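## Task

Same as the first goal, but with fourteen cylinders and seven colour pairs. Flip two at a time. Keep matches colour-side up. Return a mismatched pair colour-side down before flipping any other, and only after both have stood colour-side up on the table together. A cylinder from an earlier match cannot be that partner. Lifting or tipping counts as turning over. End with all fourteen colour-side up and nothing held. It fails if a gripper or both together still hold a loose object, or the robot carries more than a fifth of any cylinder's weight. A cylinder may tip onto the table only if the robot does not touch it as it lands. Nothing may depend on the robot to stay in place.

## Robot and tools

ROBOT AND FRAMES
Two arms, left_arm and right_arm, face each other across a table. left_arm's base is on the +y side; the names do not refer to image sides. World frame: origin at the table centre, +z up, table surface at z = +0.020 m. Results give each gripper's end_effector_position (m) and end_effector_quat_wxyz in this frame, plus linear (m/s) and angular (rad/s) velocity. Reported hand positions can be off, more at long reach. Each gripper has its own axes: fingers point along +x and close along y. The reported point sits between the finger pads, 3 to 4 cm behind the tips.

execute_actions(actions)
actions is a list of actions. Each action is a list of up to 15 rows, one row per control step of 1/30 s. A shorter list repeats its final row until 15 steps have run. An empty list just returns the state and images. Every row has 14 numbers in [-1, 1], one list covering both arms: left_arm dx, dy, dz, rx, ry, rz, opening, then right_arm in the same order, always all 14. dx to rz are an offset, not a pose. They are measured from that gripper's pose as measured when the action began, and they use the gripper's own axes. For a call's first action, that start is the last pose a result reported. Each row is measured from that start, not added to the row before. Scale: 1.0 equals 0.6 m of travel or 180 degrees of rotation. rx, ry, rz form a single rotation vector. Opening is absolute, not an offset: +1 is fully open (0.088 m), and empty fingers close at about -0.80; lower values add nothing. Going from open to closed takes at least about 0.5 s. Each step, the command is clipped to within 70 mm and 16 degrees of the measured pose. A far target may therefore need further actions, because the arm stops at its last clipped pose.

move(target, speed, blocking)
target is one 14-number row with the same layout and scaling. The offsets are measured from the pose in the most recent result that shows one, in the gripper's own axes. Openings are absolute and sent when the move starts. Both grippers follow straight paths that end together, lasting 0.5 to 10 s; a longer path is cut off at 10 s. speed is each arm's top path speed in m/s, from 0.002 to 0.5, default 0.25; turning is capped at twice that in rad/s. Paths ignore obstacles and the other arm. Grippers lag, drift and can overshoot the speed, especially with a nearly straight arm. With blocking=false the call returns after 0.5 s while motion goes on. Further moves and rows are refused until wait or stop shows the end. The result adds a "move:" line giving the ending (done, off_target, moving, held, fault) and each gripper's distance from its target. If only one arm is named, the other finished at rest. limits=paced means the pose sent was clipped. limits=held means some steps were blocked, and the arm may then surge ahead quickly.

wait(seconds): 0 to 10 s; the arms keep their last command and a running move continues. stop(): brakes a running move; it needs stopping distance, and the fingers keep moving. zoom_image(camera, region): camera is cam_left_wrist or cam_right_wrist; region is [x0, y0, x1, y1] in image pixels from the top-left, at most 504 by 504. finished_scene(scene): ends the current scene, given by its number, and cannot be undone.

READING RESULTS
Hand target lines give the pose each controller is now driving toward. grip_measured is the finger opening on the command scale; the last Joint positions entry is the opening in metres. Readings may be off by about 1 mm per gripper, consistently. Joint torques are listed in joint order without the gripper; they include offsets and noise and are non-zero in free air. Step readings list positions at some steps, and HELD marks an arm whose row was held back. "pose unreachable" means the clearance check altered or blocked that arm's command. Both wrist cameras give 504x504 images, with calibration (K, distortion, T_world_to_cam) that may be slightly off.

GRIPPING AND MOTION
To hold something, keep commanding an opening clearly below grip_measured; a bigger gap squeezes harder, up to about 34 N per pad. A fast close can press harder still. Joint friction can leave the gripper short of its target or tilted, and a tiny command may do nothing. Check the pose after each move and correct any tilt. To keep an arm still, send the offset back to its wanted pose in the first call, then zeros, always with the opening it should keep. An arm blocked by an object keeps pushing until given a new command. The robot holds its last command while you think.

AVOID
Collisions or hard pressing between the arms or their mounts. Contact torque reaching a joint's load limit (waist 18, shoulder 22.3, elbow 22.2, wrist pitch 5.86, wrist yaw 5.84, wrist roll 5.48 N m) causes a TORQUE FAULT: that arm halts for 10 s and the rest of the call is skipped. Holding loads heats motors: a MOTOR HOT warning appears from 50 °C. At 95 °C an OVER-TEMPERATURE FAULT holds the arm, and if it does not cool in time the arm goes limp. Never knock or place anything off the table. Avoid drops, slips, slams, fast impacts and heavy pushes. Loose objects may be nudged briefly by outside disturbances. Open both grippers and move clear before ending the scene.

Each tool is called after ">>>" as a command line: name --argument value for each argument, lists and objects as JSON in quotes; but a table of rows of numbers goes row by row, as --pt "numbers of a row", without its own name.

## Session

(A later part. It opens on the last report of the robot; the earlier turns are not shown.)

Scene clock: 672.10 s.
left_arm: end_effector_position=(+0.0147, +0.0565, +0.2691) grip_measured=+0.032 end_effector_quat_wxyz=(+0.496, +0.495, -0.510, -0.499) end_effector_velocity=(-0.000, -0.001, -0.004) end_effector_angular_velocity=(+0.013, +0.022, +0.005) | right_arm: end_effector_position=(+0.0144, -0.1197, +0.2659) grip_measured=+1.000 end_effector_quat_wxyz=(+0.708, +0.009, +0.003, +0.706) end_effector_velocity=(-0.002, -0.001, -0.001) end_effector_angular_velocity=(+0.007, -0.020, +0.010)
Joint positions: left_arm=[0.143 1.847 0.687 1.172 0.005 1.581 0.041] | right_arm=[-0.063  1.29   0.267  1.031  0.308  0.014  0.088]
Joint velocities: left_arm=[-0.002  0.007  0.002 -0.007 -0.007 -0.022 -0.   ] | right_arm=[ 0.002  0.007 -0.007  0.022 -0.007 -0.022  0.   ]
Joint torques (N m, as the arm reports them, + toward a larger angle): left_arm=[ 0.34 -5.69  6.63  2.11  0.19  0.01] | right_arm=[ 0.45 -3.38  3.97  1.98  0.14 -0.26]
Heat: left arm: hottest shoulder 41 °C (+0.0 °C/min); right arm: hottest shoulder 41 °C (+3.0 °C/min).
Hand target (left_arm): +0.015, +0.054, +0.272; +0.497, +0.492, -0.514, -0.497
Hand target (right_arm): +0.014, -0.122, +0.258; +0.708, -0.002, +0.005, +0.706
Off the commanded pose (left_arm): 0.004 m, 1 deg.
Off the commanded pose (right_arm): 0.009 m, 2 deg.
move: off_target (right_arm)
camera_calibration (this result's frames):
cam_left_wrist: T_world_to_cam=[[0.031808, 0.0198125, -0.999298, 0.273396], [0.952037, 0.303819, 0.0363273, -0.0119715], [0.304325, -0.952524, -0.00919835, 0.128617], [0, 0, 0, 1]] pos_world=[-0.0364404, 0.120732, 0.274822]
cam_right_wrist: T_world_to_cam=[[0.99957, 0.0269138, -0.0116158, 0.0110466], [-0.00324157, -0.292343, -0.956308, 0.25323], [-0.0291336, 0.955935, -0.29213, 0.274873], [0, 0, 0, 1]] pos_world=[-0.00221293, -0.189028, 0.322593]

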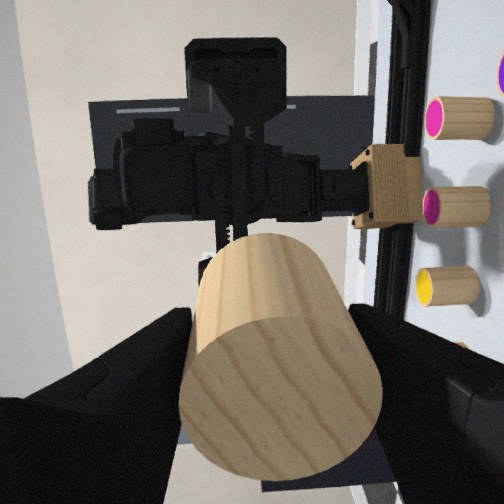

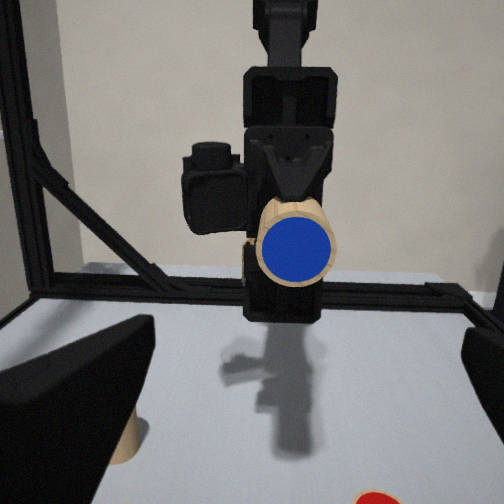

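Place at (.005,-.067); left to A.

>>> move --target '[0.107,-0.01,0,0,0,0,-0.3,0.098,-0.004,-0.002,-0.006,0.002,0,1]' --speed 0.1

>>> move --target '[0,0,0,0,0,0,-0.3,0,0,0,0,0,0,-0.3]'

>>> move --target '[0,0,0,0,0,0,1,0,0,0,0,0,0,-0.3]'

>>> move --target '[-0.1,0,0,0,0,0,1,-0.1,0,0,0,0,0,-0.3]' --speed 0.15

>>> move --target '[-0.074,-0.162,0.246,0,0,-0.497,0.7,0.088,0.018,-0.172,0,0.504,0,-0.3]' --speed 0.3

Scene clock: 676.17 s.
left_arm: end_effector_position=(+0.0140, -0.0050, +0.2627) grip_measured=+0.033 end_effector_quat_wxyz=(+0.495, +0.496, -0.509, -0.500) end_effector_velocity=(-0.000, -0.002, +0.004) end_effector_angular_velocity=(-0.007, -0.007, +0.005) | right_arm: end_effector_position=(+0.0168, -0.0641, +0.2646) grip_measured=+1.000 end_effector_quat_wxyz=(+0.708, +0.001, +0.001, +0.706) end_effector_velocity=(+0.002, +0.001, -0.002) end_effector_angular_velocity=(-0.007, -0.024, -0.000)
Joint positions: left_arm=[0.144 2.035 0.954 1.09  0.005 1.581 0.041] | right_arm=[-0.14   1.533  0.454  1.079  0.231  0.004  0.088]
Joint velocities: left_arm=[-0.002 -0.002  0.012 -0.007 -0.007  0.007 -0.   ] | right_arm=[-0.007  0.002  0.002 -0.007 -0.007 -0.022  0.   ]
Joint torques (N m, as the arm reports them, + toward a larger angle): left_arm=[-0.05 -7.02  6.9   1.67  0.   -0.03] | right_arm=[-0.22 -4.56  6.69  1.98 -0.14 -0.19]
Heat: left arm: hottest shoulder 41 °C (+0.0 °C/min); right arm: hottest shoulder 40 °C (+3.0 °C/min).
Hand target (left_arm): +0.014, -0.008, +0.263; +0.496, +0.495, -0.510, -0.499
Hand target (right_arm): +0.017, -0.061, +0.265; +0.708, +0.000, -0.002, +0.706
Off the commanded pose (left_arm): 0.003 m, 0 deg.
Off the commanded pose (right_arm): 0.003 m, 0 deg.
move: done
camera_calibration (this result's frames):
cam_left_wrist: T_world_to_cam=[[0.0318687, 0.0240051, -0.999204, 0.268238], [0.952035, 0.303664, 0.0376596, 0.00724907], [0.304326, -0.952477, -0.0131764, 0.0712884], [0, 0, 0, 1]] pos_world=[-0.0371447, 0.0592602, 0.26869]
cam_right_wrist: T_world_to_cam=[[0.999649, 0.0264446, 0.00139724, 0.00363418], [0.00926964, -0.300007, -0.953892, 0.26692], [-0.0248061, 0.95357, -0.300147, 0.223351], [0, 0, 0, 1]] pos_world=[-0.000566677, -0.133, 0.321646]

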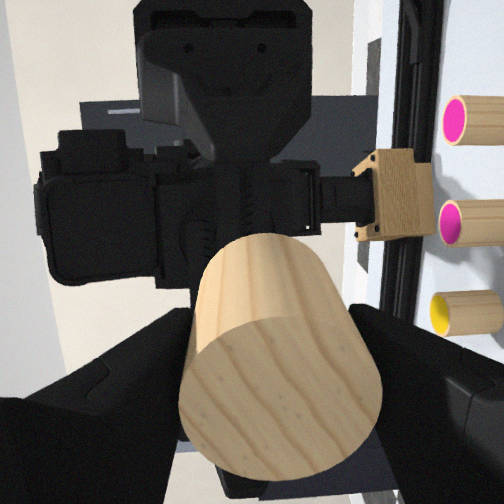

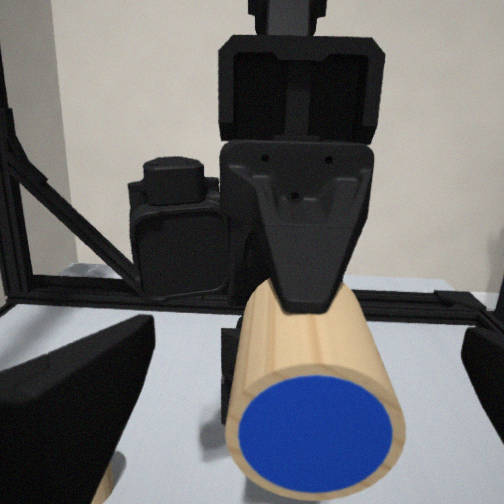

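Scene clock: 676.67 s.
left_arm: end_effector_position=(+0.0140, -0.0051, +0.2628) grip_measured=+0.033 end_effector_quat_wxyz=(+0.495, +0.496, -0.509, -0.500) end_effector_velocity=(-0.000, +0.001, +0.004) end_effector_angular_velocity=(-0.012, +0.008, +0.005) | right_arm: end_effector_position=(+0.0166, -0.0641, +0.2646) grip_measured=+0.022 end_effector_quat_wxyz=(+0.708, +0.001, +0.001, +0.706) end_effector_velocity=(+0.002, -0.000, -0.002) end_effector_angular_velocity=(-0.007, +0.006, -0.010)
Joint positions: left_arm=[0.144 2.035 0.954 1.089 0.005 1.581 0.041] | right_arm=[-0.14   1.533  0.454  1.079  0.231  0.004  0.04 ]
Joint velocities: left_arm=[-0.002 -0.007 -0.002  0.007 -0.007 -0.007 -0.   ] | right_arm=[-0.002 -0.002 -0.002 -0.007  0.007  0.007 -0.   ]
Joint torques (N m, as the arm reports them, + toward a larger angle): left_arm=[-0.06 -7.77  5.64  1.77  0.01 -0.04] | right_arm=[ 0.02 -5.69  5.33  1.82  0.01 -0.01]
Heat: left arm: hottest shoulder 41 °C (+0.0 °C/min); right arm: hottest shoulder 40 °C (+3.0 °C/min).
Hand target (left_arm): +0.014, -0.005, +0.263; +0.495, +0.496, -0.509, -0.500
Hand target (right_arm): +0.017, -0.064, +0.265; +0.708, +0.001, +0.001, +0.706
Off the commanded pose (left_arm): 0.000 m, 0 deg.
Off the commanded pose (right_arm): 0.000 m, 0 deg.
move: done
camera_calibration (this result's frames):
cam_left_wrist: T_world_to_cam=[[0.0318566, 0.0240173, -0.999204, 0.268302], [0.951919, 0.304027, 0.0376568, 0.00721924], [0.304689, -0.952361, -0.0131773, 0.0711985], [0, 0, 0, 1]] pos_world=[-0.0371127, 0.0591679, 0.268755]
cam_right_wrist: T_world_to_cam=[[0.999629, 0.0272073, 0.00139739, 0.00389022], [0.00949866, -0.3, -0.953892, 0.266912], [-0.0255336, 0.953551, -0.300147, 0.223377], [0, 0, 0, 1]] pos_world=[-0.000720458, -0.133034, 0.321646]

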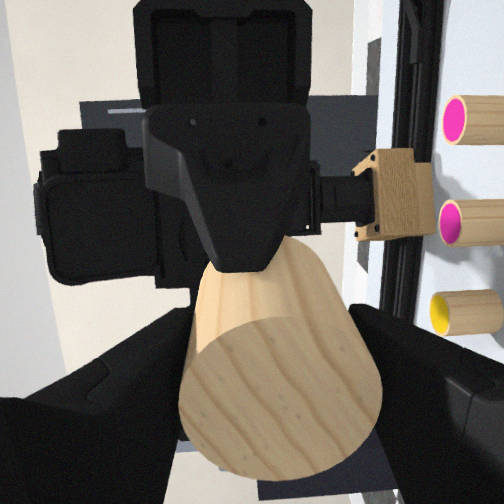

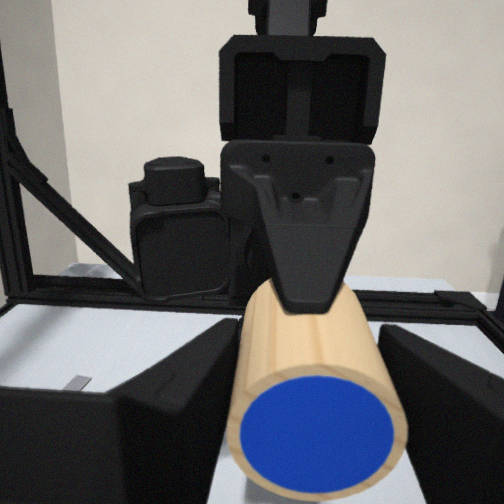

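Scene clock: 677.37 s.
left_arm: end_effector_position=(+0.0140, -0.0051, +0.2628) grip_measured=+1.000 end_effector_quat_wxyz=(+0.495, +0.496, -0.509, -0.500) end_effector_velocity=(-0.002, +0.000, -0.001) end_effector_angular_velocity=(-0.003, -0.007, -0.010) | right_arm: end_effector_position=(+0.0166, -0.0641, +0.2646) grip_measured=+0.022 end_effector_quat_wxyz=(+0.708, +0.001, +0.001, +0.706) end_effector_velocity=(-0.000, -0.000, -0.005) end_effector_angular_velocity=(-0.021, +0.002, +0.005)
Joint positions: left_arm=[0.144 2.035 0.954 1.089 0.005 1.581 0.088] | right_arm=[-0.14   1.533  0.454  1.079  0.231  0.004  0.04 ]
Joint velocities: left_arm=[-0.002  0.002 -0.002  0.007  0.007  0.007  0.   ] | right_arm=[-0.002 -0.002 -0.002 -0.022 -0.007  0.007 -0.   ]
Joint torques (N m, as the arm reports them, + toward a larger angle): left_arm=[ 0.07 -7.75  5.79  1.74 -0.01 -0.05] | right_arm=[ 0.07 -5.7   5.35  1.84  0.   -0.02]
Heat: left arm: hottest shoulder 41 °C (+0.0 °C/min); right arm: hottest shoulder 40 °C (+2.0 °C/min).
Hand target (left_arm): +0.014, -0.005, +0.263; +0.495, +0.496, -0.509, -0.500
Hand target (right_arm): +0.017, -0.064, +0.265; +0.708, +0.001, +0.001, +0.706
Off the commanded pose (left_arm): 0.000 m, 0 deg.
Off the commanded pose (right_arm): 0.000 m, 0 deg.
move: done
camera_calibration (this result's frames):
cam_left_wrist: T_world_to_cam=[[0.0318566, 0.0240173, -0.999204, 0.268302], [0.951919, 0.304027, 0.0376568, 0.00721924], [0.304689, -0.952361, -0.0131773, 0.0711985], [0, 0, 0, 1]] pos_world=[-0.0371127, 0.0591679, 0.268755]
cam_right_wrist: T_world_to_cam=[[0.999629, 0.0272073, 0.00139739, 0.00389022], [0.00949866, -0.3, -0.953892, 0.266912], [-0.0255336, 0.953551, -0.300147, 0.223377], [0, 0, 0, 1]] pos_world=[-0.000720458, -0.133034, 0.321646]

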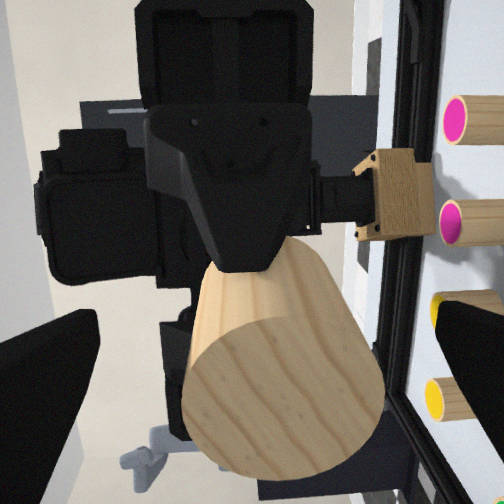

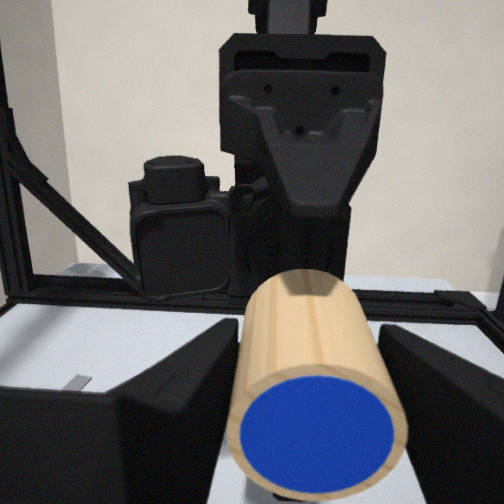

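Scene clock: 678.27 s.
left_arm: end_effector_position=(+0.0148, +0.0529, +0.2582) grip_measured=+1.000 end_effector_quat_wxyz=(+0.492, +0.498, -0.506, -0.503) end_effector_velocity=(+0.002, +0.003, +0.003) end_effector_angular_velocity=(-0.007, +0.007, +0.020) | right_arm: end_effector_position=(+0.0163, -0.1210, +0.2669) grip_measured=+0.022 end_effector_quat_wxyz=(+0.708, +0.004, +0.000, +0.707) end_effector_velocity=(+0.001, -0.004, +0.001) end_effector_angular_velocity=(+0.002, +0.023, -0.005)
Joint positions: left_arm=[0.144 1.886 0.695 1.188 0.005 1.581 0.088] | right_arm=[-0.071  1.27   0.265  1.01   0.299  0.004  0.04 ]
Joint velocities: left_arm=[-0.002 -0.012 -0.012  0.007 -0.022 -0.007  0.   ] | right_arm=[ 0.002 -0.022 -0.012 -0.007  0.007  0.022 -0.   ]
Joint torques (N m, as the arm reports them, + toward a larger angle): left_arm=[-0.15 -7.68  4.57  2.01  0.   -0.04] | right_arm=[ 0.37 -4.59  4.22  1.77  0.06  0.  ]
Heat: left arm: hottest shoulder 41 °C (+0.0 °C/min); right arm: hottest shoulder 40 °C (+2.0 °C/min).
Hand target (left_arm): +0.015, +0.055, +0.262; +0.495, +0.496, -0.509, -0.500
Hand target (right_arm): +0.017, -0.124, +0.264; +0.708, +0.001, +0.001, +0.706
Off the commanded pose (left_arm): 0.005 m, 1 deg.
Off the commanded pose (right_arm): 0.004 m, 0 deg.
move: done
camera_calibration (this result's frames):
cam_left_wrist: T_world_to_cam=[[0.0319944, 0.0343066, -0.998899, 0.261728], [0.951914, 0.303622, 0.0409172, -0.0117811], [0.304692, -0.952175, -0.0229427, 0.128583], [0, 0, 0, 1]] pos_world=[-0.0363375, 0.117032, 0.264872]
cam_right_wrist: T_world_to_cam=[[0.999619, 0.0275852, 0.0000496543, 0.00615429], [0.00820135, -0.295477, -0.955315, 0.252989], [-0.0263379, 0.954952, -0.29559, 0.277236], [0, 0, 0, 1]] pos_world=[-0.000924983, -0.190164, 0.323632]

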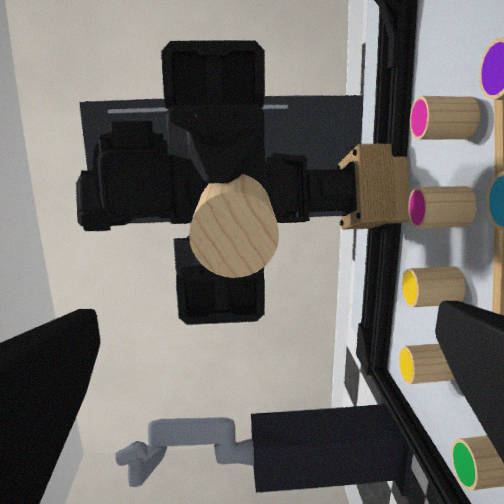

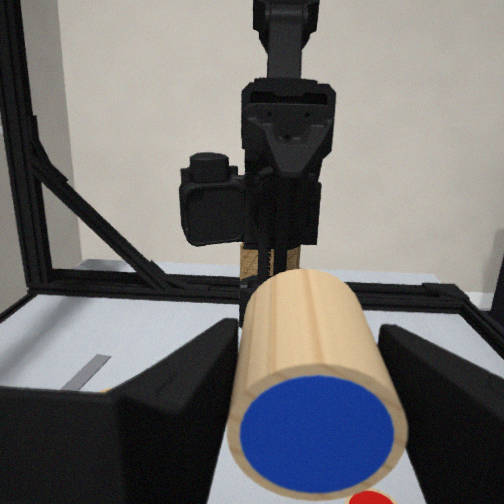

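Scene clock: 681.47 s.
left_arm: end_effector_position=(-0.1291, +0.0995, +0.1609) grip_measured=+0.700 end_effector_quat_wxyz=(-0.001, +0.709, -0.008, -0.705) end_effector_velocity=(+0.001, +0.002, +0.002) end_effector_angular_velocity=(+0.009, -0.011, +0.005) | right_arm: end_effector_position=(+0.0054, -0.0694, +0.1664) grip_measured=+0.022 end_effector_quat_wxyz=(+0.505, -0.498, +0.501, +0.495) end_effector_velocity=(+0.000, -0.003, +0.001) end_effector_angular_velocity=(-0.018, +0.004, +0.020)
Joint positions: left_arm=[-0.191  2.293  1.925 -1.195 -0.01   1.235  0.073] | right_arm=[-0.194  2.049  1.658 -1.18   0.007  0.186  0.04 ]
Joint velocities: left_arm=[-0.002  0.002  0.012 -0.022 -0.007 -0.007 -0.   ] | right_arm=[-0.002  0.002  0.007 -0.022 -0.007 -0.022 -0.   ]
Joint torques (N m, as the arm reports them, + toward a larger angle): left_arm=[-0.14 -8.26  7.09 -0.01  0.24 -0.07] | right_arm=[-0.24 -8.38  7.22 -0.08 -0.13 -0.2 ]
Heat: left arm: hottest shoulder 41 °C (+1.0 °C/min); right arm: hottest shoulder 40 °C (+1.0 °C/min).
Hand target (left_arm): -0.131, +0.099, +0.159; -0.002, +0.708, -0.005, -0.706
Hand target (right_arm): +0.006, -0.067, +0.163; +0.502, -0.501, +0.503, +0.495
Off the commanded pose (left_arm): 0.002 m, 0 deg.
Off the commanded pose (right_arm): 0.003 m, 1 deg.
move: done
camera_calibration (this result's frames):
cam_left_wrist: T_world_to_cam=[[0.0338638, 0.999184, 0.0220083, -0.0924663], [0.943886, -0.0392129, 0.327936, 0.101969], [0.328532, 0.00966814, -0.944443, 0.270216], [0, 0, 0, 1]] pos_world=[-0.18189, 0.0937768, 0.223799]
cam_right_wrist: T_world_to_cam=[[0.999723, -0.00706767, -0.0224436, 0.0169164], [-0.0000160517, -0.954028, 0.299717, -0.0821982], [-0.0235301, -0.299634, -0.953764, 0.220399], [0, 0, 0, 1]] pos_world=[-0.011727, -0.012261, 0.235224]

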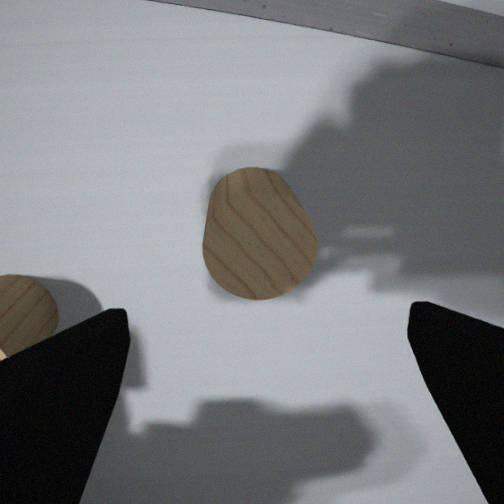

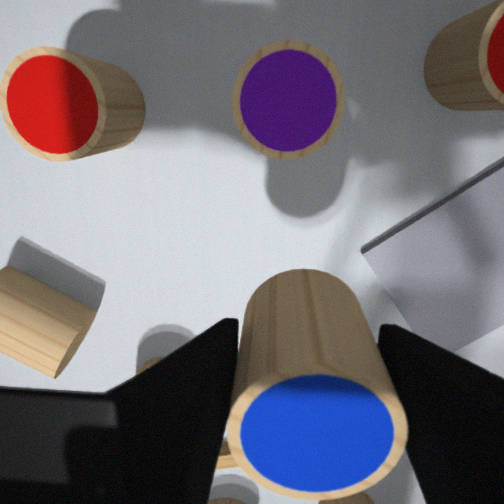

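>>> move --target '[0.133,-0.005,0.008,0,0,0,0.7,0.146,0,0,0,0,0,-0.3]' --speed 0.06

>>> move --target '[0,0,0,0,0,0,-0.3,0,0,0,0,0,0,0.6]'

>>> move --target '[-0.14,0,0,0,0,0,-0.3,-0.135,0,0,0,0,0,0.6]' --speed 0.15

>>> move --target '[-0.165,0.078,-0.25,0,0,0.503,-0.3,-0.16,-0.016,-0.085,0,-0.495,0,1]' --speed 0.3

Scene clock: 685.53 s.
left_arm: end_effector_position=(-0.1326, +0.0997, +0.0861) grip_measured=+0.700 end_effector_quat_wxyz=(+0.002, +0.708, -0.012, -0.706) end_effector_velocity=(+0.003, +0.002, -0.002) end_effector_angular_velocity=(+0.009, -0.011, -0.005) | right_arm: end_effector_position=(+0.0048, -0.0653, +0.0871) grip_measured=+0.022 end_effector_quat_wxyz=(+0.510, -0.492, +0.497, +0.502) end_effector_velocity=(-0.002, -0.001, -0.000) end_effector_angular_velocity=(-0.011, +0.021, -0.009)
Joint positions: left_arm=[-0.199  2.368  1.75  -0.934 -0.01   1.229  0.073] | right_arm=[-0.195  2.135  1.461 -0.875  0.007  0.186  0.04 ]
Joint velocities: left_arm=[ 0.002  0.002 -0.002 -0.007 -0.007  0.007 -0.   ] | right_arm=[-0.002  0.002  0.002 -0.007 -0.022  0.007 -0.   ]
Joint torques (N m, as the arm reports them, + toward a larger angle): left_arm=[-0.22 -8.64  5.02  0.47  0.04 -0.08] | right_arm=[-0.02 -8.49  3.81  0.31  0.   -0.04]
Heat: left arm: hottest shoulder 42 °C (+2.0 °C/min); right arm: hottest shoulder 40 °C (-1.0 °C/min).
Hand target (left_arm): -0.133, +0.102, +0.081; -0.001, +0.709, -0.008, -0.705
Hand target (right_arm): +0.006, -0.070, +0.079; +0.505, -0.498, +0.501, +0.495
Off the commanded pose (left_arm): 0.006 m, 1 deg.
Off the commanded pose (right_arm): 0.009 m, 1 deg.
move: off_target (right_arm)
camera_calibration (this result's frames):
cam_left_wrist: T_world_to_cam=[[0.0350832, 0.999313, 0.0119494, -0.0898878], [0.94519, -0.0370623, 0.324409, 0.129996], [0.324629, -0.0000868821, -0.945841, 0.201326], [0, 0, 0, 1]] pos_world=[-0.185074, 0.0946615, 0.149325]
cam_right_wrist: T_world_to_cam=[[0.999623, -0.00689664, -0.0265617, 0.0161073], [0.000763502, -0.960542, 0.278134, -0.0530596], [-0.0274318, -0.27805, -0.960175, 0.14799], [0, 0, 0, 1]] pos_world=[-0.0120011, -0.00970646, 0.157281]

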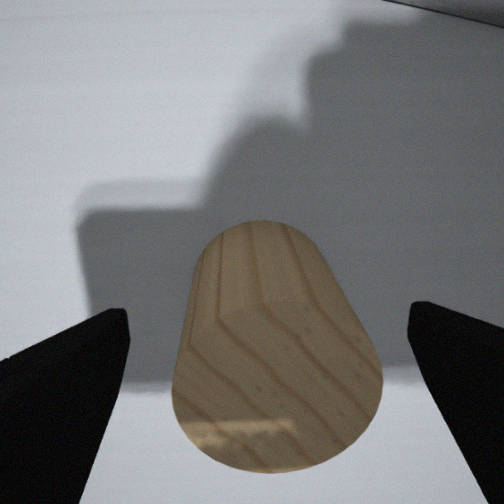

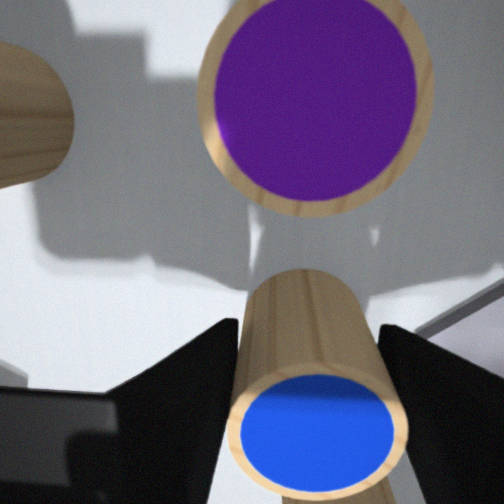

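Scene clock: 686.20 s.
left_arm: end_effector_position=(-0.1325, +0.0999, +0.0861) grip_measured=+0.034 end_effector_quat_wxyz=(+0.002, +0.708, -0.012, -0.706) end_effector_velocity=(+0.001, +0.002, +0.000) end_effector_angular_velocity=(+0.004, -0.009, +0.005) | right_arm: end_effector_position=(+0.0048, -0.0651, +0.0872) grip_measured=+0.598 end_effector_quat_wxyz=(+0.510, -0.491, +0.497, +0.502) end_effector_velocity=(-0.002, -0.002, +0.002) end_effector_angular_velocity=(-0.006, +0.021, +0.005)
Joint positions: left_arm=[-0.199  2.368  1.75  -0.935 -0.01   1.229  0.041] | right_arm=[-0.195  2.135  1.462 -0.874  0.006  0.186  0.068]
Joint velocities: left_arm=[-0.002 -0.002 -0.002 -0.007 -0.007 -0.007  0.   ] | right_arm=[-0.002 -0.007 -0.002 -0.007 -0.022 -0.007  0.   ]
Joint torques (N m, as the arm reports them, + toward a larger angle): left_arm=[-0.04 -9.47  5.65  0.31  0.02  0.02] | right_arm=[  0.03 -10.07   5.18   0.14   0.    -0.02]
Heat: left arm: hottest shoulder 42 °C (+2.0 °C/min); right arm: hottest shoulder 40 °C (-1.0 °C/min).
Hand target (left_arm): -0.133, +0.100, +0.086; +0.003, +0.708, -0.012, -0.706
Hand target (right_arm): +0.005, -0.065, +0.087; +0.510, -0.491, +0.497, +0.502
Off the commanded pose (left_arm): 0.000 m, 0 deg.
Off the commanded pose (right_arm): 0.000 m, 0 deg.
move: done
camera_calibration (this result's frames):
cam_left_wrist: T_world_to_cam=[[0.0350782, 0.9993, 0.0130354, -0.0902176], [0.945061, -0.0374105, 0.324746, 0.129913], [0.325006, 0.000927782, -0.945712, 0.201231], [0, 0, 0, 1]] pos_world=[-0.185012, 0.0948278, 0.149294]
cam_right_wrist: T_world_to_cam=[[0.99961, -0.00686957, -0.0270738, 0.0162498], [0.000912849, -0.960732, 0.277475, -0.0528543], [-0.0279168, -0.277392, -0.960351, 0.148189], [0, 0, 0, 1]] pos_world=[-0.0120583, -0.00956091, 0.157419]

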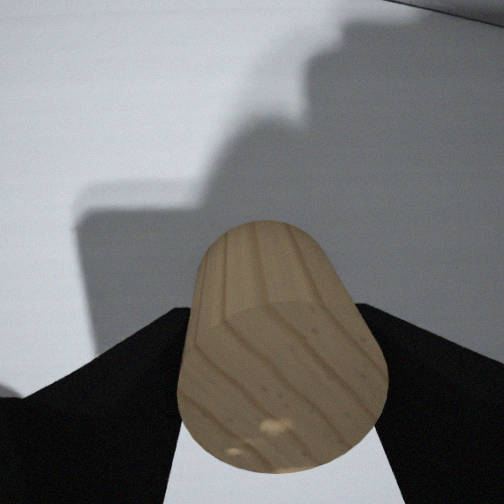

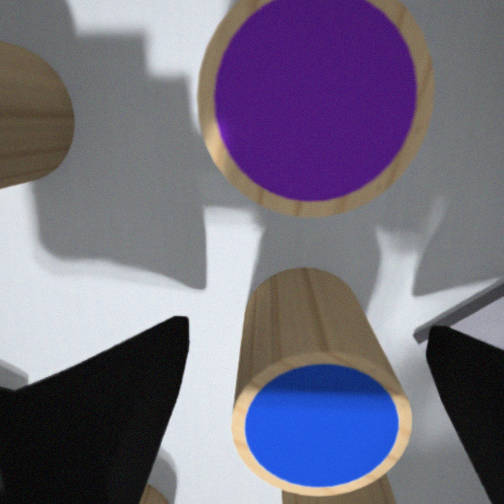

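Scene clock: 687.20 s.
left_arm: end_effector_position=(-0.1313, +0.1036, +0.1615) grip_measured=+0.034 end_effector_quat_wxyz=(-0.005, +0.711, -0.005, -0.703) end_effector_velocity=(+0.000, +0.000, +0.005) end_effector_angular_velocity=(-0.000, -0.008, +0.020) | right_arm: end_effector_position=(+0.0056, -0.0695, +0.1623) grip_measured=+0.600 end_effector_quat_wxyz=(+0.506, -0.496, +0.500, +0.497) end_effector_velocity=(-0.000, +0.002, +0.004) end_effector_angular_velocity=(+0.006, +0.008, +0.005)
Joint positions: left_arm=[-0.199  2.289  1.922 -1.207 -0.01   1.229  0.041] | right_arm=[-0.195  2.046  1.636 -1.155  0.007  0.186  0.068]
Joint velocities: left_arm=[-0.002 -0.002  0.017 -0.022 -0.007 -0.022  0.   ] | right_arm=[-0.002 -0.002  0.012 -0.007 -0.007 -0.007  0.   ]
Joint torques (N m, as the arm reports them, + toward a larger angle): left_arm=[ -0.34 -10.53   7.    -0.03   0.04  -0.07] | right_arm=[  0.19 -10.61   7.05  -0.06   0.     0.02]
Heat: left arm: hottest shoulder 43 °C (+3.0 °C/min); right arm: hottest shoulder 40 °C (+0.0 °C/min).
Hand target (left_arm): -0.133, +0.101, +0.170; +0.002, +0.708, -0.012, -0.706
Hand target (right_arm): +0.005, -0.067, +0.168; +0.510, -0.491, +0.497, +0.502
Off the commanded pose (left_arm): 0.009 m, 1 deg.
Off the commanded pose (right_arm): 0.006 m, 1 deg.
move: off_target (left_arm)
camera_calibration (this result's frames):
cam_left_wrist: T_world_to_cam=[[0.0352914, 0.998834, 0.0329422, -0.0980992], [0.94265, -0.0442176, 0.330841, 0.103823], [0.331912, 0.0193772, -0.943111, 0.270754], [0, 0, 0, 1]] pos_world=[-0.184273, 0.0973291, 0.224234]
cam_right_wrist: T_world_to_cam=[[0.999691, -0.00728416, -0.023749, 0.0168659], [-0.0000086467, -0.956143, 0.292899, -0.0800347], [-0.024841, -0.292808, -0.955848, 0.217312], [0, 0, 0, 1]] pos_world=[-0.0114631, -0.0127711, 0.23156]

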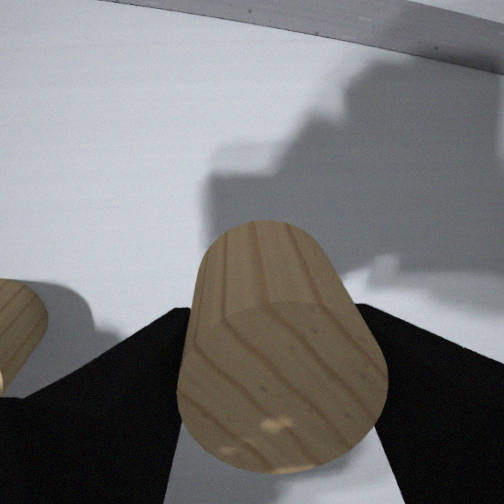

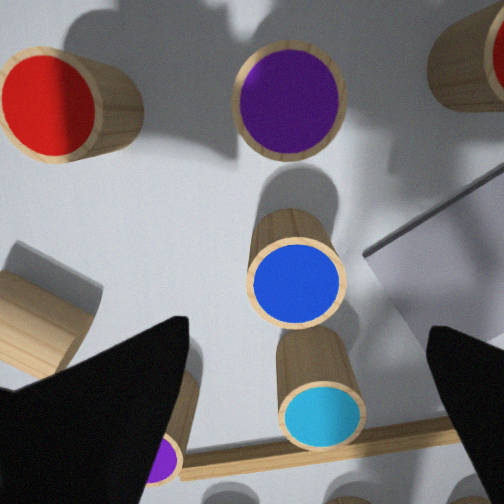

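Scene clock: 690.37 s.
left_arm: end_effector_position=(+0.0160, +0.0548, +0.2674) grip_measured=+0.033 end_effector_quat_wxyz=(+0.496, +0.495, -0.512, -0.497) end_effector_velocity=(+0.000, +0.000, -0.003) end_effector_angular_velocity=(+0.003, +0.036, -0.005) | right_arm: end_effector_position=(+0.0145, -0.1199, +0.2660) grip_measured=+1.000 end_effector_quat_wxyz=(+0.709, +0.009, +0.003, +0.705) end_effector_velocity=(+0.000, -0.001, -0.007) end_effector_angular_velocity=(-0.016, -0.042, +0.005)
Joint positions: left_arm=[0.147 1.861 0.692 1.186 0.008 1.586 0.041] | right_arm=[-0.062  1.289  0.266  1.033  0.311  0.014  0.088]
Joint velocities: left_arm=[ 0.002  0.007 -0.002  0.007  0.007 -0.037  0.   ] | right_arm=[-0.002  0.012 -0.012  0.007 -0.007 -0.037  0.   ]
Joint torques (N m, as the arm reports them, + toward a larger angle): left_arm=[ 0.21 -5.74  4.91  2.11  0.23  0.06] | right_arm=[ 0.27 -3.09  4.01  1.91  0.13 -0.14]
Heat: left arm: hottest shoulder 43 °C (+3.1 °C/min); right arm: hottest shoulder 40 °C (+1.0 °C/min).
Hand target (left_arm): +0.016, +0.055, +0.264; +0.493, +0.496, -0.513, -0.498
Hand target (right_arm): +0.015, -0.122, +0.259; +0.709, -0.001, +0.005, +0.705
Off the commanded pose (left_arm): 0.005 m, 1 deg.
Off the commanded pose (right_arm): 0.008 m, 2 deg.
move: done
camera_calibration (this result's frames):
cam_left_wrist: T_world_to_cam=[[0.0367404, 0.015557, -0.999204, 0.271857], [0.951595, 0.304774, 0.039735, -0.0135859], [0.30515, -0.952298, -0.00360639, 0.125087], [0, 0, 0, 1]] pos_world=[-0.0352303, 0.119032, 0.272632]
cam_right_wrist: T_world_to_cam=[[0.999625, 0.0246387, -0.0119631, 0.0106896], [-0.00426846, -0.2913, -0.956622, 0.253525], [-0.0270548, 0.956314, -0.291086, 0.274875], [0, 0, 0, 1]] pos_world=[-0.00216674, -0.189278, 0.322668]

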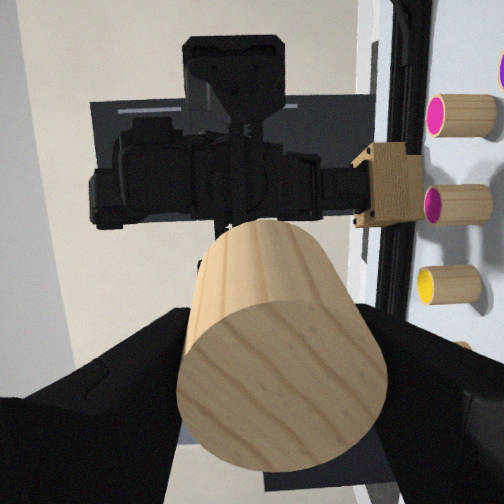

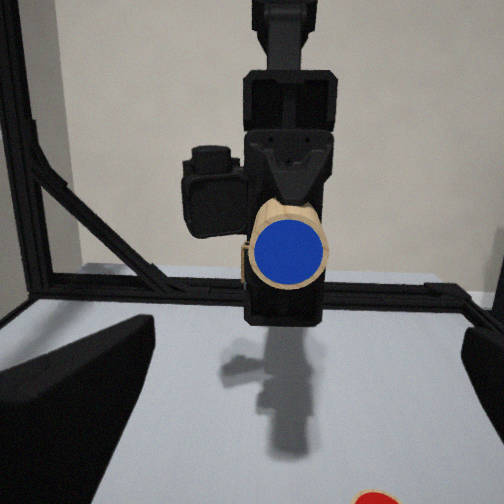

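Last to (-.068,-.065).

>>> move --target '[0.105,-0.008,0,0,0,0,-0.3,0.098,0.001,-0.002,-0.006,0.002,0,1]' --speed 0.1

>>> move --target '[0,0,0,0,0,0,-0.3,0,0,0,0,0,0,-0.3]'

>>> move --target '[0,0,0,0,0,0,1,0,0,0,0,0,0,-0.3]'

>>> move --target '[-0.1,0,0,0,0,0,1,-0.1,0,0,0,0,0,-0.3]' --speed 0.15

>>> move --target '[-0.15,0,0,0,0,0,1,0.09,0.136,-0.172,0,0.504,0,-0.3]' --speed 0.3

Scene clock: 694.73 s.
left_arm: end_effector_position=(+0.0155, -0.0056, +0.2628) grip_measured=+0.033 end_effector_quat_wxyz=(+0.495, +0.496, -0.511, -0.497) end_effector_velocity=(-0.000, -0.002, +0.002) end_effector_angular_velocity=(-0.002, +0.022, +0.005) | right_arm: end_effector_position=(+0.0143, -0.0644, +0.2647) grip_measured=+1.000 end_effector_quat_wxyz=(+0.709, +0.002, +0.001, +0.705) end_effector_velocity=(-0.000, +0.001, -0.002) end_effector_angular_velocity=(-0.007, +0.006, +0.005)
Joint positions: left_arm=[0.147 2.04  0.955 1.097 0.008 1.586 0.041] | right_arm=[-0.128  1.535  0.456  1.08   0.245  0.004  0.088]
Joint velocities: left_arm=[-0.002  0.002  0.012 -0.007 -0.007 -0.022 -0.   ] | right_arm=[-0.002  0.002  0.002 -0.007 -0.007  0.007  0.   ]
Joint torques (N m, as the arm reports them, + toward a larger angle): left_arm=[-0.06 -7.16  6.92  1.68 -0.02 -0.03] | right_arm=[-0.12 -4.33  6.63  1.98 -0.14 -0.2 ]
Heat: left arm: hottest shoulder 43 °C (+3.0 °C/min); right arm: hottest shoulder 39 °C (+0.0 °C/min).
Hand target (left_arm): +0.015, -0.008, +0.263; +0.496, +0.495, -0.512, -0.497
Hand target (right_arm): +0.014, -0.061, +0.265; +0.709, +0.000, -0.002, +0.705
Off the commanded pose (left_arm): 0.003 m, 0 deg.
Off the commanded pose (right_arm): 0.003 m, 0 deg.
move: done
camera_calibration (this result's frames):
cam_left_wrist: T_world_to_cam=[[0.0371603, 0.0189805, -0.999129, 0.268163], [0.951577, 0.304641, 0.041179, 0.00504806], [0.305157, -0.952278, -0.00674085, 0.0685631], [0, 0, 0, 1]] pos_world=[-0.0356912, 0.0586635, 0.268184]
cam_right_wrist: T_world_to_cam=[[0.999717, 0.0237746, 0.000846579, 0.00614798], [0.00792626, -0.299323, -0.954119, 0.2671], [-0.0224304, 0.953856, -0.299427, 0.223364], [0, 0, 0, 1]] pos_world=[-0.00325321, -0.133254, 0.321722]

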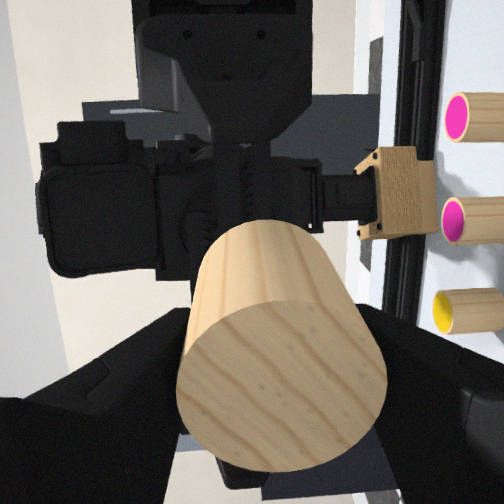

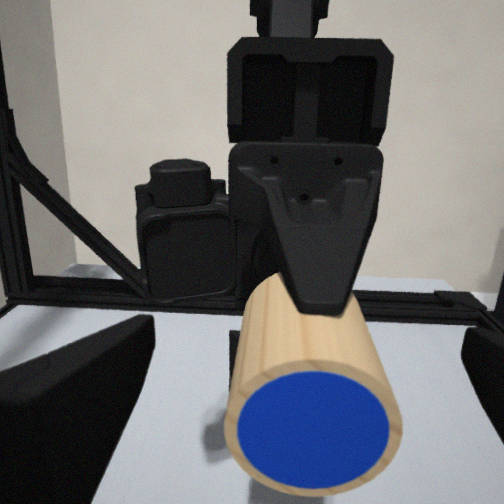

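Scene clock: 695.23 s.
left_arm: end_effector_position=(+0.0158, -0.0056, +0.2627) grip_measured=+0.032 end_effector_quat_wxyz=(+0.495, +0.496, -0.511, -0.497) end_effector_velocity=(+0.002, +0.000, -0.004) end_effector_angular_velocity=(+0.012, -0.007, +0.010) | right_arm: end_effector_position=(+0.0139, -0.0643, +0.2649) grip_measured=+0.022 end_effector_quat_wxyz=(+0.708, +0.002, +0.001, +0.706) end_effector_velocity=(+0.002, -0.000, -0.002) end_effector_angular_velocity=(-0.007, -0.009, -0.000)
Joint positions: left_arm=[0.148 2.04  0.955 1.097 0.008 1.586 0.041] | right_arm=[-0.128  1.535  0.456  1.08   0.244  0.004  0.04 ]
Joint velocities: left_arm=[ 0.002  0.002 -0.002 -0.007 -0.007  0.007 -0.   ] | right_arm=[-0.007 -0.002 -0.002 -0.007 -0.007 -0.007  0.   ]
Joint torques (N m, as the arm reports them, + toward a larger angle): left_arm=[-0.03 -7.83  5.7   1.77  0.05 -0.05] | right_arm=[ 0.03 -5.71  5.33  1.8   0.04 -0.02]
Heat: left arm: hottest shoulder 43 °C (+3.0 °C/min); right arm: hottest shoulder 39 °C (+0.0 °C/min).
Hand target (left_arm): +0.016, -0.006, +0.263; +0.495, +0.496, -0.511, -0.497
Hand target (right_arm): +0.014, -0.064, +0.265; +0.709, +0.002, +0.001, +0.705
Off the commanded pose (left_arm): 0.000 m, 0 deg.
Off the commanded pose (right_arm): 0.000 m, 0 deg.
move: done
camera_calibration (this result's frames):
cam_left_wrist: T_world_to_cam=[[0.0371324, 0.0194042, -0.999122, 0.268069], [0.951228, 0.305714, 0.0412898, 0.00473572], [0.306247, -0.951926, -0.00710594, 0.068542], [0, 0, 0, 1]] pos_world=[-0.0354496, 0.0585974, 0.268125]
cam_right_wrist: T_world_to_cam=[[0.99968, 0.0253002, 0.000303607, 0.00672707], [0.00784693, -0.298602, -0.954345, 0.267442], [-0.0240544, 0.954042, -0.298705, 0.223223], [0, 0, 0, 1]] pos_world=[-0.00345402, -0.133275, 0.321908]

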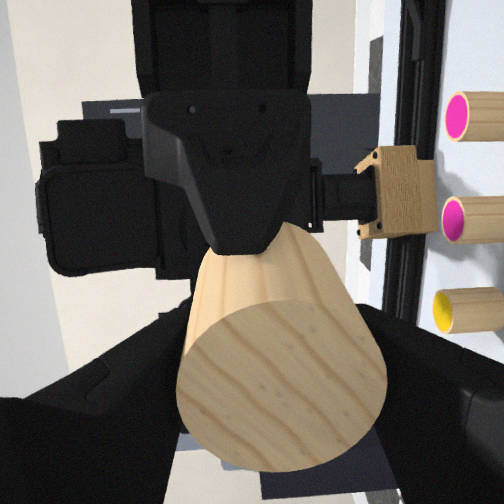

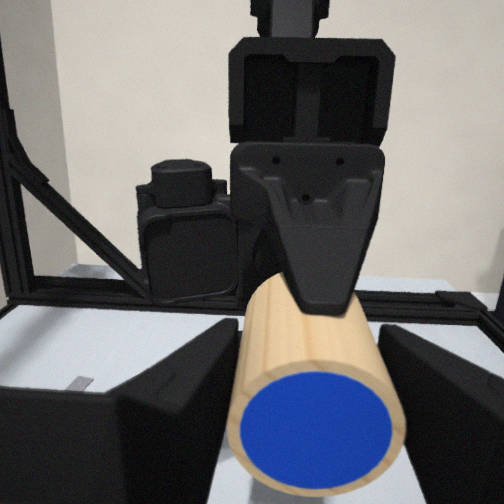

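Scene clock: 695.93 s.
left_arm: end_effector_position=(+0.0158, -0.0056, +0.2627) grip_measured=+1.000 end_effector_quat_wxyz=(+0.495, +0.496, -0.511, -0.497) end_effector_velocity=(+0.002, +0.001, -0.001) end_effector_angular_velocity=(+0.007, +0.008, +0.019) | right_arm: end_effector_position=(+0.0139, -0.0643, +0.2649) grip_measured=+0.022 end_effector_quat_wxyz=(+0.708, +0.002, +0.001, +0.706) end_effector_velocity=(+0.000, -0.000, -0.002) end_effector_angular_velocity=(-0.007, -0.024, +0.005)
Joint positions: left_arm=[0.148 2.04  0.955 1.097 0.008 1.586 0.088] | right_arm=[-0.128  1.535  0.456  1.08   0.244  0.004  0.04 ]
Joint velocities: left_arm=[-0.002 -0.002 -0.002 -0.007 -0.022 -0.007  0.   ] | right_arm=[-0.002 -0.002 -0.002 -0.007 -0.007 -0.022 -0.   ]
Joint torques (N m, as the arm reports them, + toward a larger angle): left_arm=[ 0.03 -7.78  5.65  1.76 -0.02 -0.03] | right_arm=[ 0.07 -5.69  5.36  1.83  0.   -0.01]
Heat: left arm: hottest shoulder 43 °C (+2.0 °C/min); right arm: hottest shoulder 39 °C (+0.0 °C/min).
Hand target (left_arm): +0.016, -0.006, +0.263; +0.495, +0.496, -0.511, -0.497
Hand target (right_arm): +0.014, -0.064, +0.265; +0.708, +0.002, +0.001, +0.706
Off the commanded pose (left_arm): 0.000 m, 0 deg.
Off the commanded pose (right_arm): 0.000 m, 0 deg.
move: done
camera_calibration (this result's frames):
cam_left_wrist: T_world_to_cam=[[0.0371324, 0.0194042, -0.999122, 0.268069], [0.951228, 0.305714, 0.0412898, 0.00473572], [0.306247, -0.951926, -0.00710594, 0.068542], [0, 0, 0, 1]] pos_world=[-0.0354496, 0.0585974, 0.268125]
cam_right_wrist: T_world_to_cam=[[0.99968, 0.0253002, 0.000303607, 0.00672707], [0.00784693, -0.298602, -0.954345, 0.267442], [-0.0240544, 0.954042, -0.298705, 0.223223], [0, 0, 0, 1]] pos_world=[-0.00345402, -0.133275, 0.321908]

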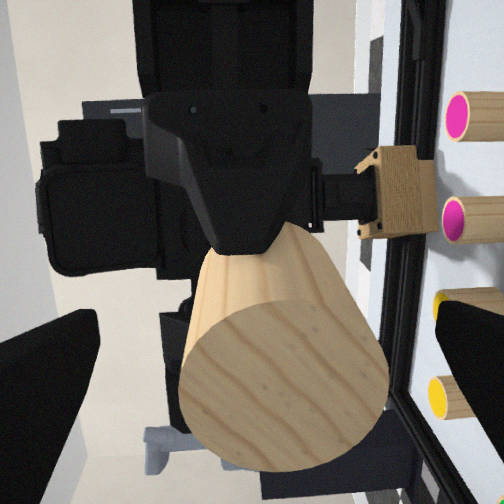

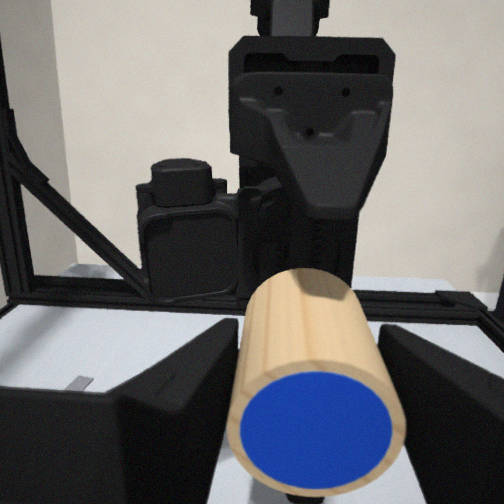

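Scene clock: 696.83 s.
left_arm: end_effector_position=(+0.0163, +0.0523, +0.2579) grip_measured=+1.000 end_effector_quat_wxyz=(+0.493, +0.499, -0.508, -0.500) end_effector_velocity=(-0.000, +0.002, +0.004) end_effector_angular_velocity=(-0.012, +0.022, +0.005) | right_arm: end_effector_position=(+0.0135, -0.1212, +0.2671) grip_measured=+0.022 end_effector_quat_wxyz=(+0.708, +0.005, -0.000, +0.706) end_effector_velocity=(+0.001, -0.003, -0.006) end_effector_angular_velocity=(-0.021, -0.014, -0.005)
Joint positions: left_arm=[0.148 1.893 0.696 1.198 0.008 1.586 0.088] | right_arm=[-0.055  1.274  0.267  1.014  0.316  0.004  0.04 ]
Joint velocities: left_arm=[-0.002 -0.012 -0.007  0.007 -0.007 -0.022  0.   ] | right_arm=[ 0.002 -0.012 -0.012 -0.022  0.007 -0.007 -0.   ]
Joint torques (N m, as the arm reports them, + toward a larger angle): left_arm=[-0.03 -7.69  4.6   1.99 -0.01 -0.04] | right_arm=[ 0.27 -4.72  4.32  1.71  0.13  0.01]
Heat: left arm: hottest shoulder 43 °C (+2.0 °C/min); right arm: hottest shoulder 39 °C (+0.0 °C/min).
Hand target (left_arm): +0.016, +0.054, +0.262; +0.495, +0.496, -0.511, -0.497
Hand target (right_arm): +0.014, -0.124, +0.265; +0.708, +0.002, +0.001, +0.706
Off the commanded pose (left_arm): 0.005 m, 1 deg.
Off the commanded pose (right_arm): 0.004 m, 0 deg.
move: done
camera_calibration (this result's frames):
cam_left_wrist: T_world_to_cam=[[0.0372271, 0.0296934, -0.998866, 0.261527], [0.951224, 0.305272, 0.0445264, -0.0140849], [0.306248, -0.951802, -0.0168806, 0.125974], [0, 0, 0, 1]] pos_world=[-0.0349174, 0.116437, 0.263984]
cam_right_wrist: T_world_to_cam=[[0.999669, 0.0256842, -0.00123567, 0.00907266], [0.00637558, -0.294129, -0.955744, 0.253505], [-0.0249109, 0.955421, -0.294195, 0.277079], [0, 0, 0, 1]] pos_world=[-0.00378361, -0.190397, 0.323813]

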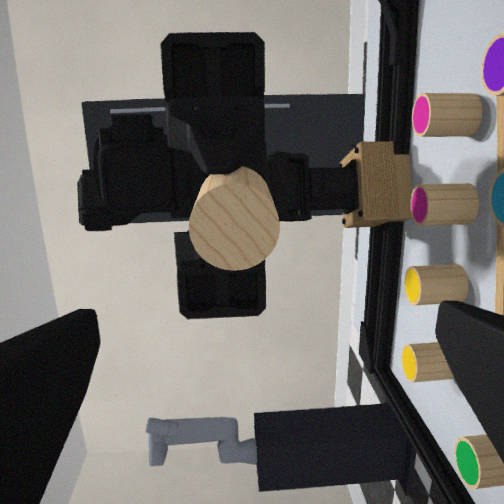

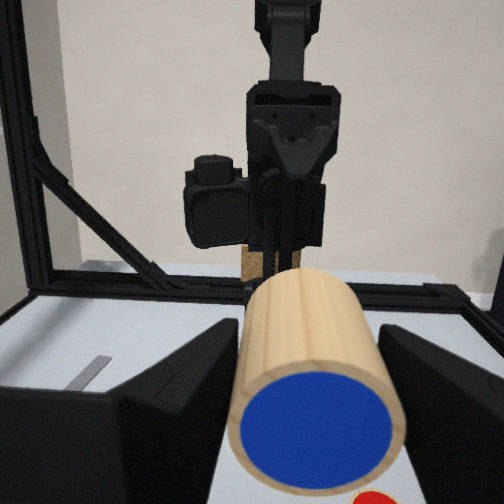

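Scene clock: 700.07 s.
left_arm: end_effector_position=(+0.0172, +0.1406, +0.2558) grip_measured=+1.000 end_effector_quat_wxyz=(+0.491, +0.501, -0.507, -0.502) end_effector_velocity=(+0.002, +0.001, -0.005) end_effector_angular_velocity=(+0.022, +0.007, +0.020) | right_arm: end_effector_position=(-0.0679, -0.0680, +0.1671) grip_measured=+0.022 end_effector_quat_wxyz=(+0.502, -0.499, +0.500, +0.499) end_effector_velocity=(-0.002, -0.002, -0.002) end_effector_angular_velocity=(-0.014, +0.003, +0.024)
Joint positions: left_arm=[0.148 1.634 0.337 1.291 0.008 1.586 0.088] | right_arm=[-0.019  2.13   1.784 -1.223  0.004  0.353  0.04 ]
Joint velocities: left_arm=[-0.002 -0.002 -0.002 -0.022 -0.022 -0.007  0.   ] | right_arm=[ 0.002  0.007  0.002 -0.007 -0.007 -0.022  0.   ]
Joint torques (N m, as the arm reports them, + toward a larger angle): left_arm=[-0.01 -5.42  4.15  2.03  0.05 -0.04] | right_arm=[-0.19 -8.78  6.99 -0.08 -0.16  0.1 ]
Heat: left arm: hottest shoulder 43 °C (+2.0 °C/min); right arm: hottest shoulder 39 °C (+1.0 °C/min).
Hand target (left_arm): +0.017, +0.142, +0.258; +0.493, +0.499, -0.508, -0.500
Hand target (right_arm): -0.068, -0.066, +0.164; +0.502, -0.499, +0.504, +0.495
Off the commanded pose (left_arm): 0.003 m, 0 deg.
Off the commanded pose (right_arm): 0.003 m, 1 deg.
move: done
camera_calibration (this result's frames):
cam_left_wrist: T_world_to_cam=[[0.0372937, 0.036932, -0.998622, 0.255715], [0.951221, 0.304941, 0.0468011, -0.0422567], [0.306249, -0.951655, -0.0237581, 0.211476], [0, 0, 0, 1]] pos_world=[-0.0341055, 0.204694, 0.262365]
cam_right_wrist: T_world_to_cam=[[0.999657, 0.00137044, -0.0261706, 0.0914215], [0.00910841, -0.954543, 0.297935, -0.0801293], [-0.0245727, -0.298071, -0.954227, 0.219916], [0, 0, 0, 1]] pos_world=[-0.0852563, -0.0110617, 0.236115]

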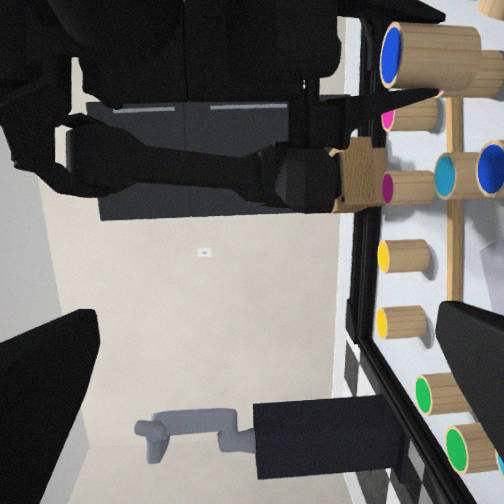

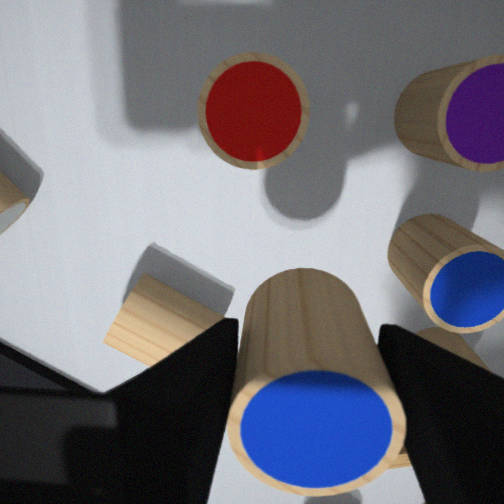

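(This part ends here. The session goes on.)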